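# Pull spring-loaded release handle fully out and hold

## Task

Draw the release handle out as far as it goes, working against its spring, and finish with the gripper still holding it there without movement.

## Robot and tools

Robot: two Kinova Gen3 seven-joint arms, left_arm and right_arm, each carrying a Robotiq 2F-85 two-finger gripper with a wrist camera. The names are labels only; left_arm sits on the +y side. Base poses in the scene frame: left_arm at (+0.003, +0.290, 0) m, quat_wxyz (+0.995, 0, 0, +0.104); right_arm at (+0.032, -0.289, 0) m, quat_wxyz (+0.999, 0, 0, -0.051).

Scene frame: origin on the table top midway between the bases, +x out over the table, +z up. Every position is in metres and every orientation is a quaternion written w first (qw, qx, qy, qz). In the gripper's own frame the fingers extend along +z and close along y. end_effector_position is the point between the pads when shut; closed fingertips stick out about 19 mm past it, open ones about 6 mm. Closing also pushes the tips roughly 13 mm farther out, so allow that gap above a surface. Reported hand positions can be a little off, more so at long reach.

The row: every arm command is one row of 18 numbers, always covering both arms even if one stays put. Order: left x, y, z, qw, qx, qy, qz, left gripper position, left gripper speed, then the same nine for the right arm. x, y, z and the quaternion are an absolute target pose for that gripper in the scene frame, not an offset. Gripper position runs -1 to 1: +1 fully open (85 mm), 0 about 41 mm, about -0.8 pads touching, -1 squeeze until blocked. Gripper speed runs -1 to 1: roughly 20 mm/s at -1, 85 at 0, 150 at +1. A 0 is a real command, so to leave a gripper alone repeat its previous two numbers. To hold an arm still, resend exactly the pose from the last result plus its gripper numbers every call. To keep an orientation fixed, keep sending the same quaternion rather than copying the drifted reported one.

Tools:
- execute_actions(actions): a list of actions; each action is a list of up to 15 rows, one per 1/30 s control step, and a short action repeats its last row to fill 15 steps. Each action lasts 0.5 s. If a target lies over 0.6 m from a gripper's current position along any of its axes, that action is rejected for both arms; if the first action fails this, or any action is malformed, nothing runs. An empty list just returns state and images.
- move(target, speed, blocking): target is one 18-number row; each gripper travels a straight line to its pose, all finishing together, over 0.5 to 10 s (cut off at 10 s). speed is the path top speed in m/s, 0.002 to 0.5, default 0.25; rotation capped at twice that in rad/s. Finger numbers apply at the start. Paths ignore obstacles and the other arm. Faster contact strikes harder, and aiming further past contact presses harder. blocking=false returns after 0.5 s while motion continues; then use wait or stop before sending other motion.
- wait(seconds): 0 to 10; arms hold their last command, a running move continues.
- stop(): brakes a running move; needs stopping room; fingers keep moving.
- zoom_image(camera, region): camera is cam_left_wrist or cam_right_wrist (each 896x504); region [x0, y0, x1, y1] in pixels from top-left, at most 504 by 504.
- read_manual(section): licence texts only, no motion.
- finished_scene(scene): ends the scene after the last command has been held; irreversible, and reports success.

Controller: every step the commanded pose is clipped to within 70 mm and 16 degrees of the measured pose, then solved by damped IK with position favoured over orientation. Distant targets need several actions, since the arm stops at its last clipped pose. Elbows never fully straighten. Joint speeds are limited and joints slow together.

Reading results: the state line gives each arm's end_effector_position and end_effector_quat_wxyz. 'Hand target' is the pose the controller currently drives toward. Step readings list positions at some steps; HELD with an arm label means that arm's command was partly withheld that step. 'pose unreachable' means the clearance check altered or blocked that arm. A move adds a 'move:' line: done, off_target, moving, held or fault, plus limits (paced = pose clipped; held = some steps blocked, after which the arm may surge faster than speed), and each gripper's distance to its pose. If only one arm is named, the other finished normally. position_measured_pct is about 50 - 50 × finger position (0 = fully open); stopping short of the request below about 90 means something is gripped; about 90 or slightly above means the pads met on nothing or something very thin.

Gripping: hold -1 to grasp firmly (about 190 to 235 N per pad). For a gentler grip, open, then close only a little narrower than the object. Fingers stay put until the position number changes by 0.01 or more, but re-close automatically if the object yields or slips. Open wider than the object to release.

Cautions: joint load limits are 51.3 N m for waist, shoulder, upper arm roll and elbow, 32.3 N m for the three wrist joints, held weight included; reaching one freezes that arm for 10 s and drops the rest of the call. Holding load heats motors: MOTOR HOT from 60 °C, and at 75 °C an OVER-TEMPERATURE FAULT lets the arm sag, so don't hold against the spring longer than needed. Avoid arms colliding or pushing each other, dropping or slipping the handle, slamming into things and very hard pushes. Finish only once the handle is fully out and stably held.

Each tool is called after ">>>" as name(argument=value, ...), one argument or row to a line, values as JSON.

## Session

>>> execute_actions(
  actions=[],
)

Scene clock: 0.00 s.
left_arm: end_effector_position=(+0.4360, +0.4184, +0.3777) position_measured_pct=0.0 end_effector_quat_wxyz=(-0.204, +0.366, +0.885, +0.203) | right_arm: end_effector_position=(+0.1801, -0.4783, +0.3184) position_measured_pct=0.0 end_effector_quat_wxyz=(+0.510, -0.288, +0.686, +0.432)
Joint positions: left_arm=[ 0.121  0.461  0.168  1.196 -0.601  1.752  0.828] | right_arm=[ 1.663  0.747 -0.406  1.771 -0.551  1.893  3.833]
Joint velocities: left_arm=[-0.    -0.001  0.001  0.001  0.    -0.001  0.   ] | right_arm=[-0.001 -0.     0.001  0.     0.     0.001 -0.   ]
Motor temperatures (°C, as the motors report them): left_arm=[26 30 24 25 35 41 35] | right_arm=[31 28 25 26 33 36 41]
Hand target (left_arm): +0.436, +0.418, +0.378; -0.204, +0.366, +0.885, +0.203
Hand target (right_arm): +0.180, -0.478, +0.318; +0.510, -0.288, +0.686, +0.432

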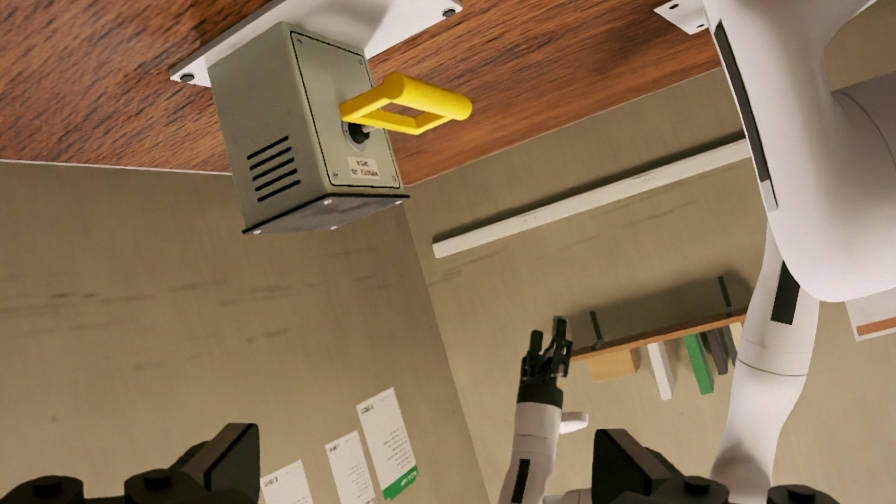

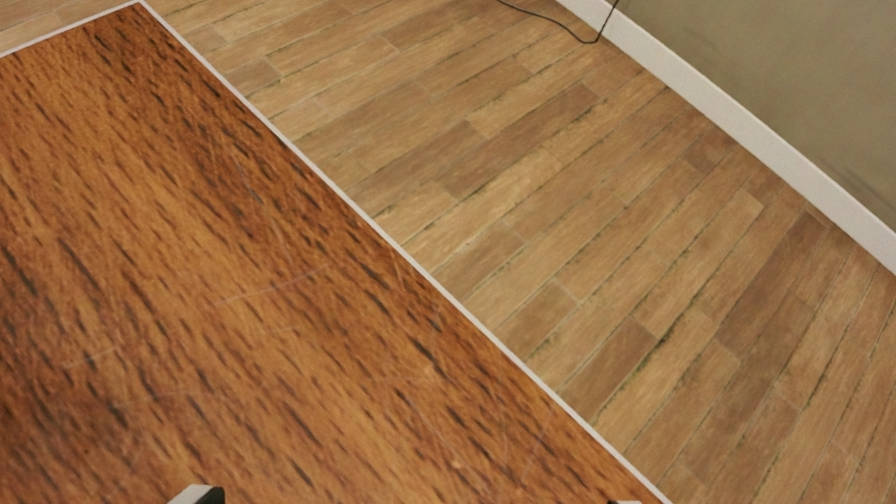

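>>> move(
  target=[0.32, -0.20, 0.36, 0, 0.7071, 0.7071, 0, 1, 0, 0.1801, -0.4783, 0.3184, 0.510, -0.288, 0.686, 0.432, 1, 0],
  speed=0.35,
)

Scene clock: 27.00 s.
left_arm: end_effector_position=(+0.3196, -0.1990, +0.3611) position_measured_pct=0.0 end_effector_quat_wxyz=(+0.001, +0.707, +0.707, -0.002) | right_arm: end_effector_position=(+0.1801, -0.4783, +0.3184) position_measured_pct=0.0 end_effector_quat_wxyz=(+0.510, -0.288, +0.686, +0.432)
Joint positions: left_arm=[ 0.985  0.745  0.566  0.656 -0.38   1.804  1.121] | right_arm=[ 1.664  0.747 -0.406  1.772 -0.552  1.893  3.833]
Joint velocities: left_arm=[ 0.01   0.014  0.001 -0.012 -0.002  0.006 -0.001] | right_arm=[ 0.     0.     0.     0.     0.    -0.001 -0.   ]
Motor temperatures (°C, as the motors report them): left_arm=[26 31 24 25 35 41 35] | right_arm=[31 28 25 26 33 36 41]
Hand target (left_arm): +0.319, -0.199, +0.361; +0.000, +0.707, +0.707, -0.002
Hand target (right_arm): +0.180, -0.478, +0.318; +0.510, -0.288, +0.686, +0.432
Off the commanded pose (left_arm): 0.002 m, 0 deg.
Off the commanded pose (right_arm): 0.000 m, 0 deg.
move: done

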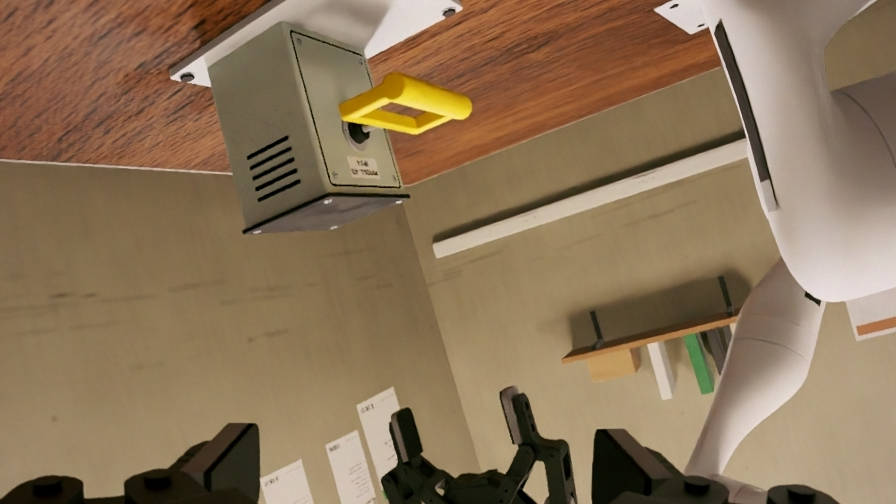

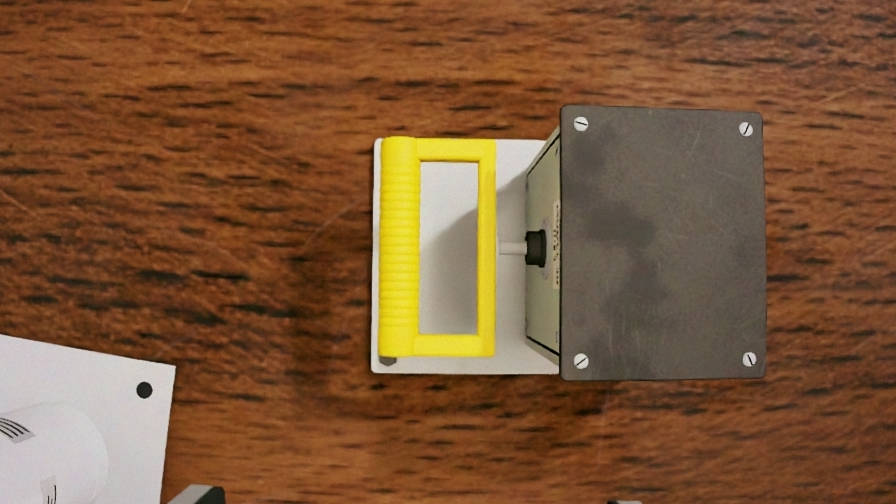

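>>> move(
  target=[0.2996, -0.125, 0.17, 0, 0.712, 0.702, 0, 0.0, 0, 0.1801, -0.4783, 0.3184, 0.510, -0.288, 0.686, 0.432, 1, 0],
  speed=0.25,
)

Scene clock: 38.40 s.
left_arm: end_effector_position=(+0.3004, -0.1261, +0.1695) position_measured_pct=49.6 end_effector_quat_wxyz=(-0.000, +0.712, +0.702, +0.001) | right_arm: end_effector_position=(+0.1801, -0.4783, +0.3184) position_measured_pct=0.0 end_effector_quat_wxyz=(+0.510, -0.288, +0.686, +0.432)
Joint positions: left_arm=[ 0.786  0.65   0.55   1.496 -0.364  1.099  1.188] | right_arm=[ 1.664  0.747 -0.406  1.772 -0.552  1.893  3.833]
Joint velocities: left_arm=[-0.002 -0.005  0.001  0.003 -0.    -0.003  0.   ] | right_arm=[ 0.001  0.    -0.001  0.     0.    -0.001  0.   ]
Motor temperatures (°C, as the motors report them): left_arm=[26 31 24 25 35 41 35] | right_arm=[31 28 25 26 33 36 41]
Hand target (left_arm): +0.301, -0.126, +0.170; +0.000, +0.712, +0.702, +0.001
Hand target (right_arm): +0.180, -0.478, +0.318; +0.510, -0.288, +0.686, +0.432
Off the commanded pose (left_arm): 0.001 m, 0 deg.
Off the commanded pose (right_arm): 0.000 m, 0 deg.
move: done

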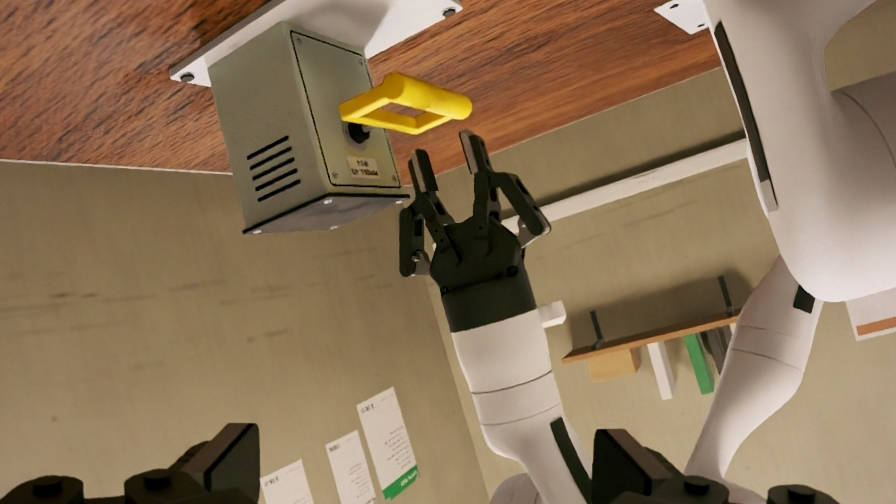

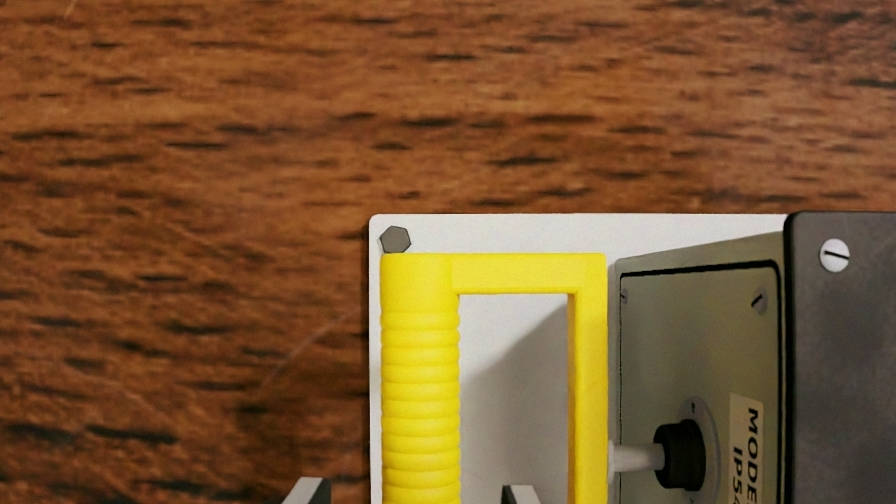

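>>> move(
  target=[0.3002, -0.121, 0.1125, 0, 0.712, 0.702, 0, 0.0, 0, 0.1801, -0.4783, 0.3184, 0.510, -0.288, 0.686, 0.432, 1, 0],
  speed=0.07,
)

Scene clock: 46.87 s.
left_arm: end_effector_position=(+0.3005, -0.1212, +0.1125) position_measured_pct=49.6 end_effector_quat_wxyz=(+0.000, +0.712, +0.702, +0.000) | right_arm: end_effector_position=(+0.1801, -0.4783, +0.3184) position_measured_pct=0.0 end_effector_quat_wxyz=(+0.510, -0.288, +0.686, +0.432)
Joint positions: left_arm=[ 0.795  0.716  0.514  1.583 -0.408  0.951  1.221] | right_arm=[ 1.664  0.747 -0.406  1.772 -0.552  1.893  3.833]
Joint velocities: left_arm=[ 0.001  0.003 -0.002  0.001 -0.    -0.004  0.   ] | right_arm=[ 0.001 -0.    -0.001 -0.001  0.     0.001 -0.   ]
Motor temperatures (°C, as the motors report them): left_arm=[26 31 24 25 35 41 35] | right_arm=[31 28 25 26 33 36 41]
Hand target (left_arm): +0.300, -0.121, +0.112; +0.000, +0.712, +0.702, +0.000
Hand target (right_arm): +0.180, -0.478, +0.318; +0.510, -0.288, +0.686, +0.432
Off the commanded pose (left_arm): 0.000 m, 0 deg.
Off the commanded pose (right_arm): 0.000 m, 0 deg.
move: done

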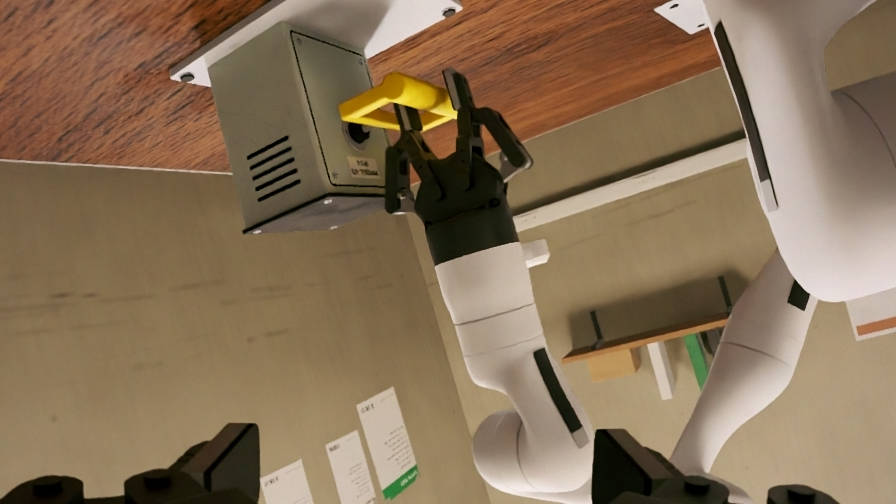

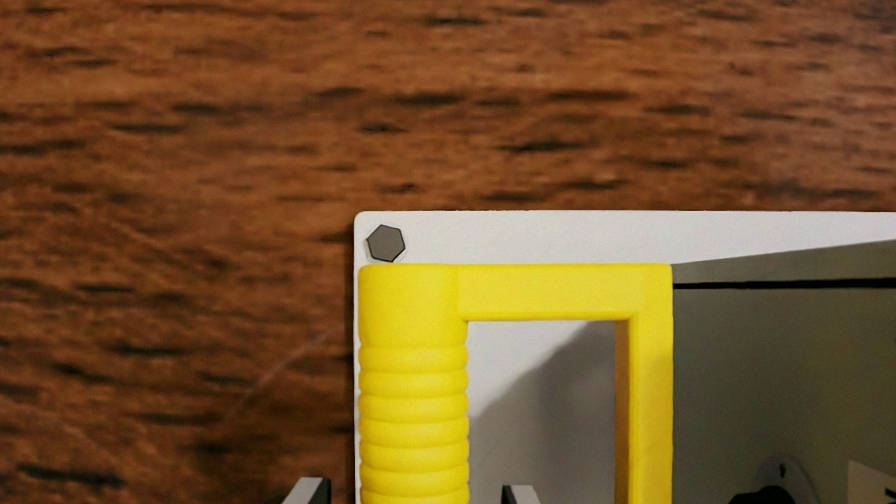

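Aligned as in scene 1. Closing the gripper.

>>> move(
  target=[0.3002, -0.121, 0.1125, 0, 0.712, 0.702, 0, -1, -0.5, 0.1801, -0.4783, 0.3184, 0.510, -0.288, 0.686, 0.432, 1, 0],
  speed=0.05,
)

>>> move(
  target=[0.2552, -0.1215, 0.1125, 0, 0.712, 0.702, 0, -1, -0.5, 0.1801, -0.4783, 0.3184, 0.510, -0.288, 0.686, 0.432, 1, 0],
  speed=0.04,
)

Scene clock: 53.20 s.
left_arm: end_effector_position=(+0.3008, -0.1209, +0.1129) position_measured_pct=70.2 end_effector_quat_wxyz=(+0.000, +0.711, +0.703, -0.000) | right_arm: end_effector_position=(+0.1801, -0.4783, +0.3184) position_measured_pct=0.0 end_effector_quat_wxyz=(+0.510, -0.288, +0.686, +0.432)
Joint positions: left_arm=[ 0.794  0.715  0.514  1.583 -0.407  0.951  1.223] | right_arm=[ 1.664  0.747 -0.406  1.772 -0.552  1.893  3.833]
Joint velocities: left_arm=[-0.     0.001 -0.     0.    -0.001 -0.     0.   ] | right_arm=[ 0.001 -0.    -0.    -0.    -0.    -0.    -0.   ]
Motor temperatures (°C, as the motors report them): left_arm=[26 31 24 25 35 41 35] | right_arm=[31 28 25 26 33 36 41]
Hand target (left_arm): +0.300, -0.121, +0.112; +0.000, +0.712, +0.702, +0.000
Hand target (right_arm): +0.180, -0.478, +0.318; +0.510, -0.288, +0.686, +0.432
Off the commanded pose (left_arm): 0.001 m, 0 deg.
Off the commanded pose (right_arm): 0.000 m, 0 deg.
move: done

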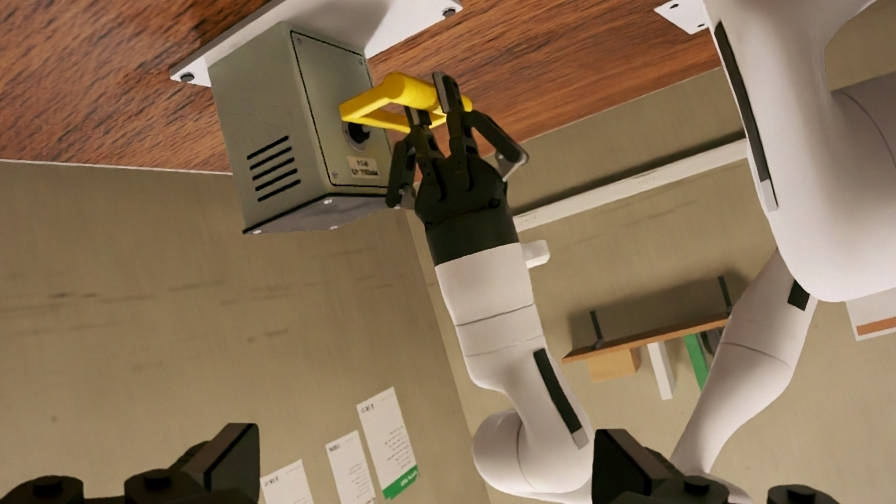

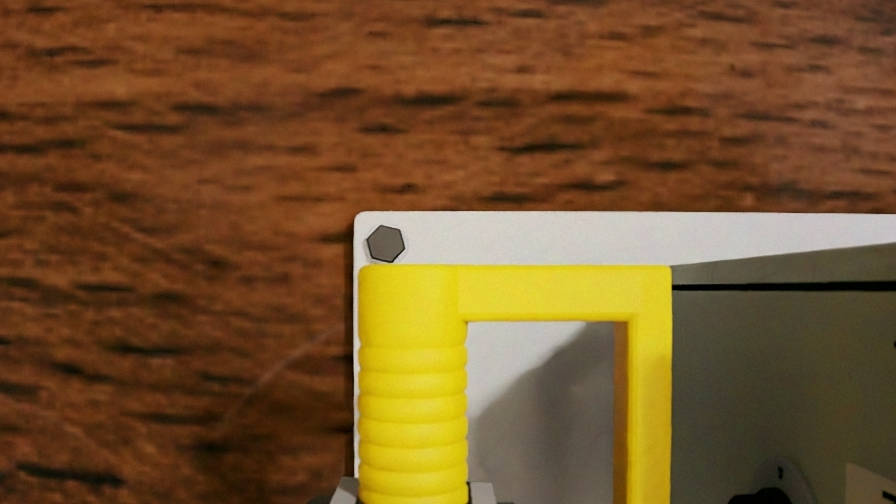

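Scene clock: 54.60 s.
left_arm: end_effector_position=(+0.2649, -0.1219, +0.1129) position_measured_pct=70.2 end_effector_quat_wxyz=(+0.006, +0.708, +0.706, +0.002) | right_arm: end_effector_position=(+0.1801, -0.4783, +0.3184) position_measured_pct=0.0 end_effector_quat_wxyz=(+0.510, -0.288, +0.686, +0.432)
Joint positions: left_arm=[ 0.843  0.673  0.515  1.669 -0.412  0.897  1.309] | right_arm=[ 1.664  0.747 -0.406  1.772 -0.552  1.893  3.833]
Joint velocities: left_arm=[-0.002  0.001  0.007  0.002 -0.007  0.     0.007] | right_arm=[ 0.    -0.001 -0.002 -0.001 -0.    -0.001 -0.   ]
Motor temperatures (°C, as the motors report them): left_arm=[26 31 24 25 35 41 35] | right_arm=[31 28 25 26 33 36 41]
Hand target (left_arm): +0.255, -0.121, +0.112; +0.000, +0.712, +0.702, -0.000
Hand target (right_arm): +0.180, -0.478, +0.318; +0.510, -0.288, +0.686, +0.432
Off the commanded pose (left_arm): 0.010 m, 1 deg.
Off the commanded pose (right_arm): 0.000 m, 0 deg.
move: off_target (left_arm)

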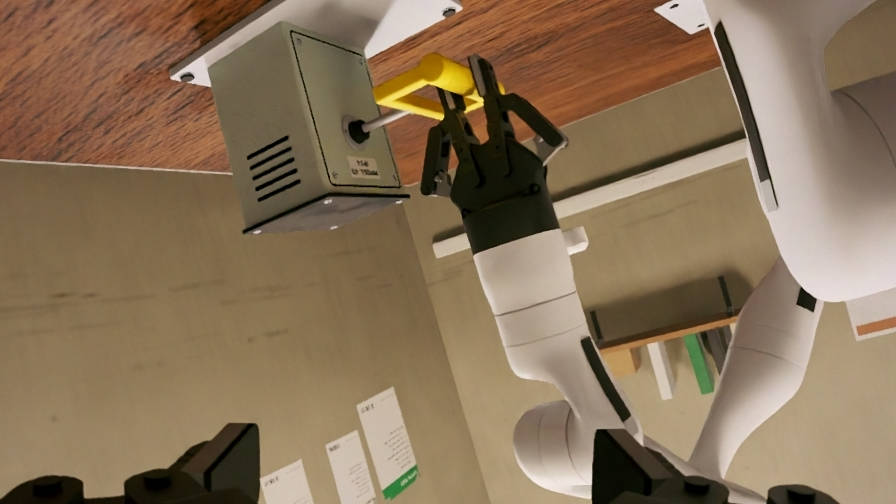

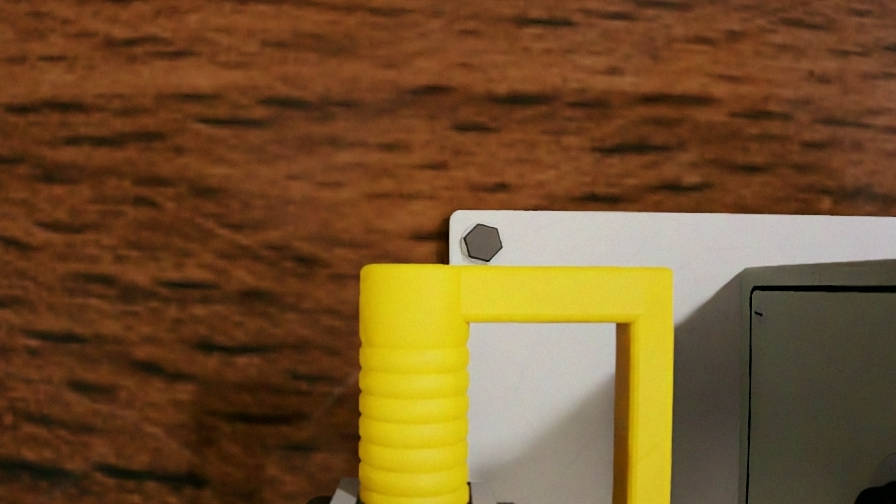

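>>> move(
  target=[0.2408, -0.1225, 0.1127, 0, 0.712, 0.702, 0, -1, -0.5, 0.1801, -0.4783, 0.3184, 0.510, -0.288, 0.686, 0.432, 1, 0],
  speed=0.03,
)

Scene clock: 59.27 s.
left_arm: end_effector_position=(+0.2517, -0.1224, +0.1129) position_measured_pct=70.2 end_effector_quat_wxyz=(+0.006, +0.708, +0.706, +0.002) | right_arm: end_effector_position=(+0.1801, -0.4783, +0.3184) position_measured_pct=0.0 end_effector_quat_wxyz=(+0.510, -0.288, +0.686, +0.432)
Joint positions: left_arm=[ 0.859  0.662  0.521  1.693 -0.417  0.887  1.342] | right_arm=[ 1.664  0.747 -0.406  1.772 -0.552  1.893  3.833]
Joint velocities: left_arm=[-0.003  0.002  0.008  0.001 -0.007  0.     0.006] | right_arm=[ 0.     0.    -0.    -0.    -0.    -0.001  0.   ]
Motor temperatures (°C, as the motors report them): left_arm=[26 31 24 25 35 41 35] | right_arm=[31 28 25 26 33 36 41]
Hand target (left_arm): +0.241, -0.122, +0.113; -0.000, +0.712, +0.702, +0.000
Hand target (right_arm): +0.180, -0.478, +0.318; +0.510, -0.288, +0.686, +0.432
Off the commanded pose (left_arm): 0.011 m, 1 deg.
Off the commanded pose (right_arm): 0.000 m, 0 deg.
move: off_target (left_arm)

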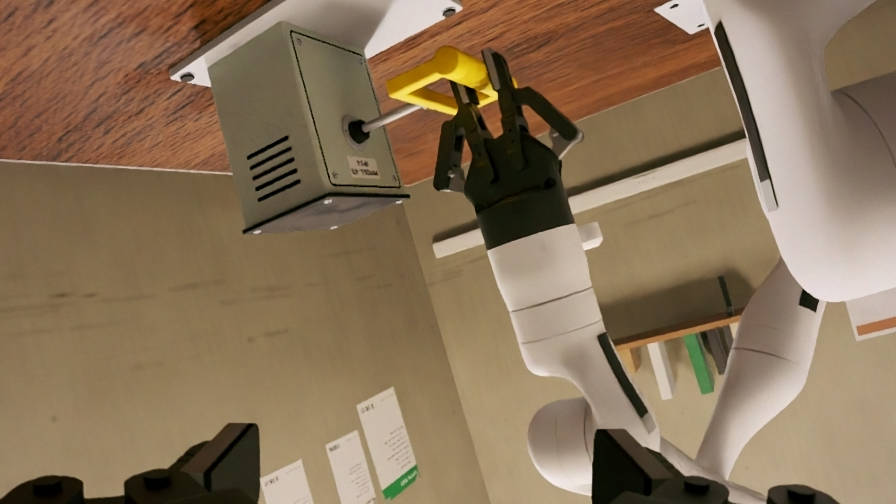

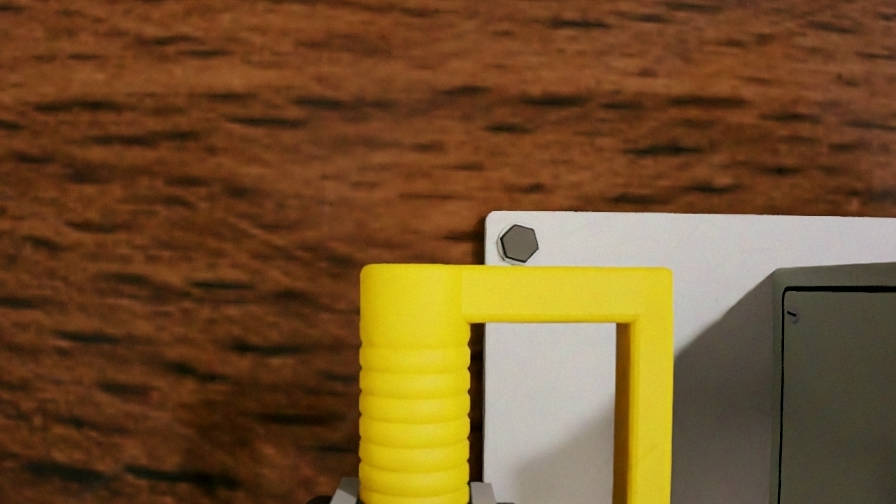

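>>> move(
  target=[0.2228, -0.1230, 0.1127, 0, 0.712, 0.702, 0, -1, -0.5, 0.1801, -0.4783, 0.3184, 0.510, -0.288, 0.686, 0.432, 1, 0],
  speed=0.025,
)

Scene clock: 63.80 s.
left_arm: end_effector_position=(+0.2394, -0.1228, +0.1128) position_measured_pct=70.2 end_effector_quat_wxyz=(+0.009, +0.706, +0.708, +0.004) | right_arm: end_effector_position=(+0.1801, -0.4783, +0.3184) position_measured_pct=0.0 end_effector_quat_wxyz=(+0.510, -0.288, +0.686, +0.432)
Joint positions: left_arm=[ 0.876  0.65   0.528  1.719 -0.428  0.872  1.385] | right_arm=[ 1.664  0.747 -0.406  1.772 -0.552  1.893  3.833]
Joint velocities: left_arm=[-0.007  0.004  0.012  0.001 -0.009  0.004  0.009] | right_arm=[ 0.003  0.    -0.001  0.001  0.     0.001 -0.   ]
Motor temperatures (°C, as the motors report them): left_arm=[26 31 24 25 35 41 35] | right_arm=[31 28 25 26 33 36 41]
Hand target (left_arm): +0.223, -0.123, +0.113; -0.000, +0.712, +0.702, +0.000
Hand target (right_arm): +0.180, -0.478, +0.318; +0.510, -0.288, +0.686, +0.432
Off the commanded pose (left_arm): 0.017 m, 2 deg.
Off the commanded pose (right_arm): 0.000 m, 0 deg.
move: off_target (left_arm)

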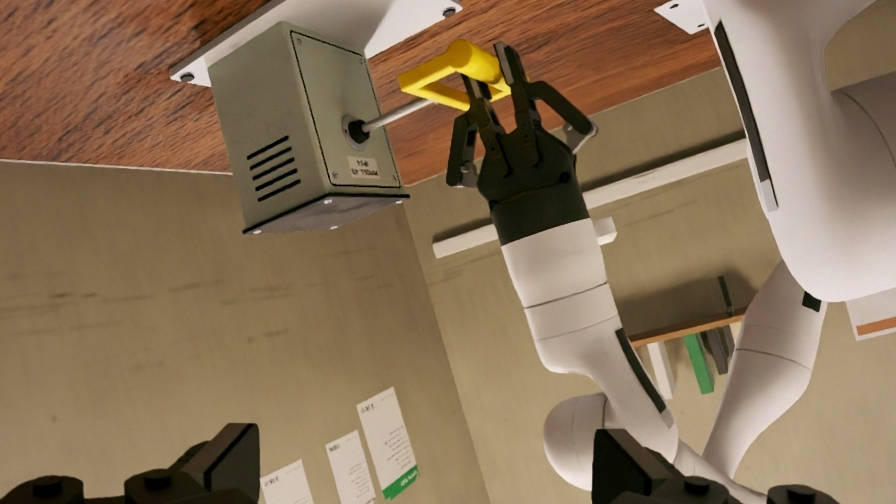

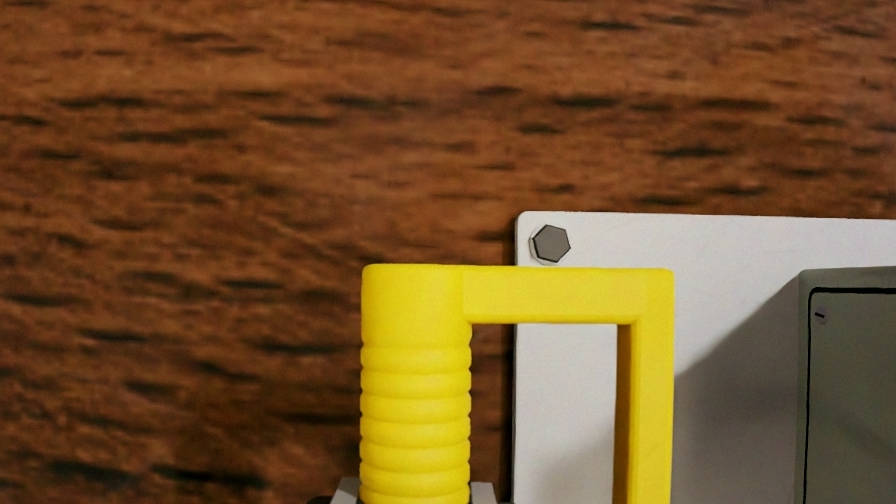

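>>> wait(
  seconds=1,
)

Scene clock: 70.13 s.
left_arm: end_effector_position=(+0.2394, -0.1228, +0.1128) position_measured_pct=70.2 end_effector_quat_wxyz=(+0.009, +0.706, +0.708, +0.004) | right_arm: end_effector_position=(+0.1801, -0.4783, +0.3184) position_measured_pct=0.0 end_effector_quat_wxyz=(+0.510, -0.288, +0.686, +0.432)
Joint positions: left_arm=[ 0.875  0.65   0.529  1.719 -0.428  0.872  1.385] | right_arm=[ 1.664  0.747 -0.406  1.772 -0.552  1.893  3.833]
Joint velocities: left_arm=[ 0.     0.002 -0.     0.     0.    -0.    -0.   ] | right_arm=[ 0.001 -0.    -0.     0.001 -0.    -0.     0.   ]
Motor temperatures (°C, as the motors report them): left_arm=[26 31 24 25 35 41 35] | right_arm=[31 28 25 26 33 36 41]
Hand target (left_arm): +0.223, -0.123, +0.113; -0.000, +0.712, +0.702, +0.000
Hand target (right_arm): +0.180, -0.478, +0.318; +0.510, -0.288, +0.686, +0.432
Off the commanded pose (left_arm): 0.017 m, 2 deg.
Off the commanded pose (right_arm): 0.000 m, 0 deg.
wait: 1.00 s; at rest from the start

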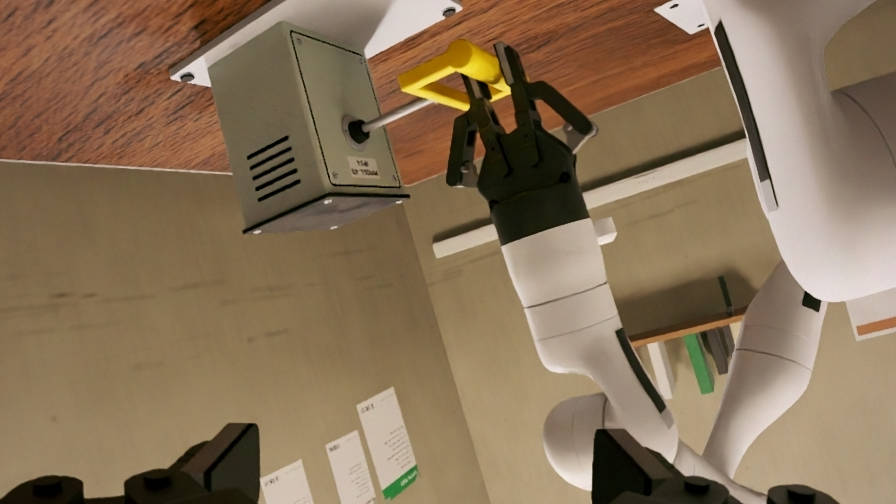

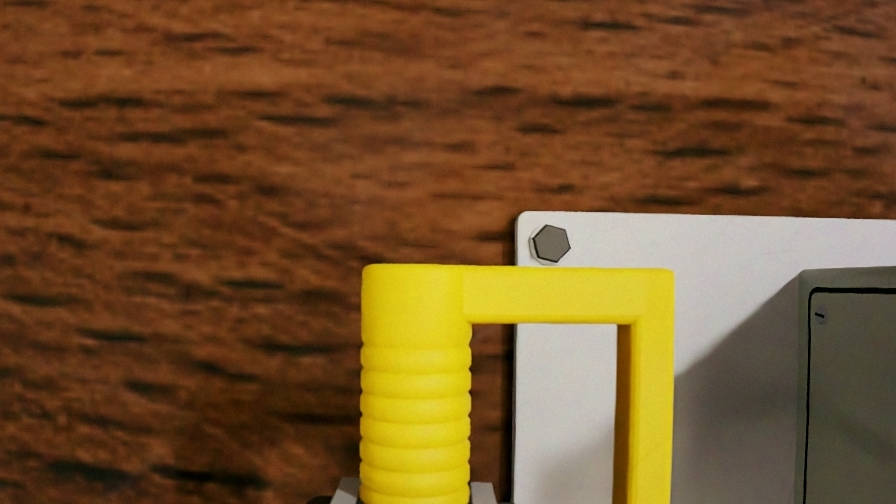

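>>> finished_scene(
  scene=2,
)

The scene is finished: the task was done.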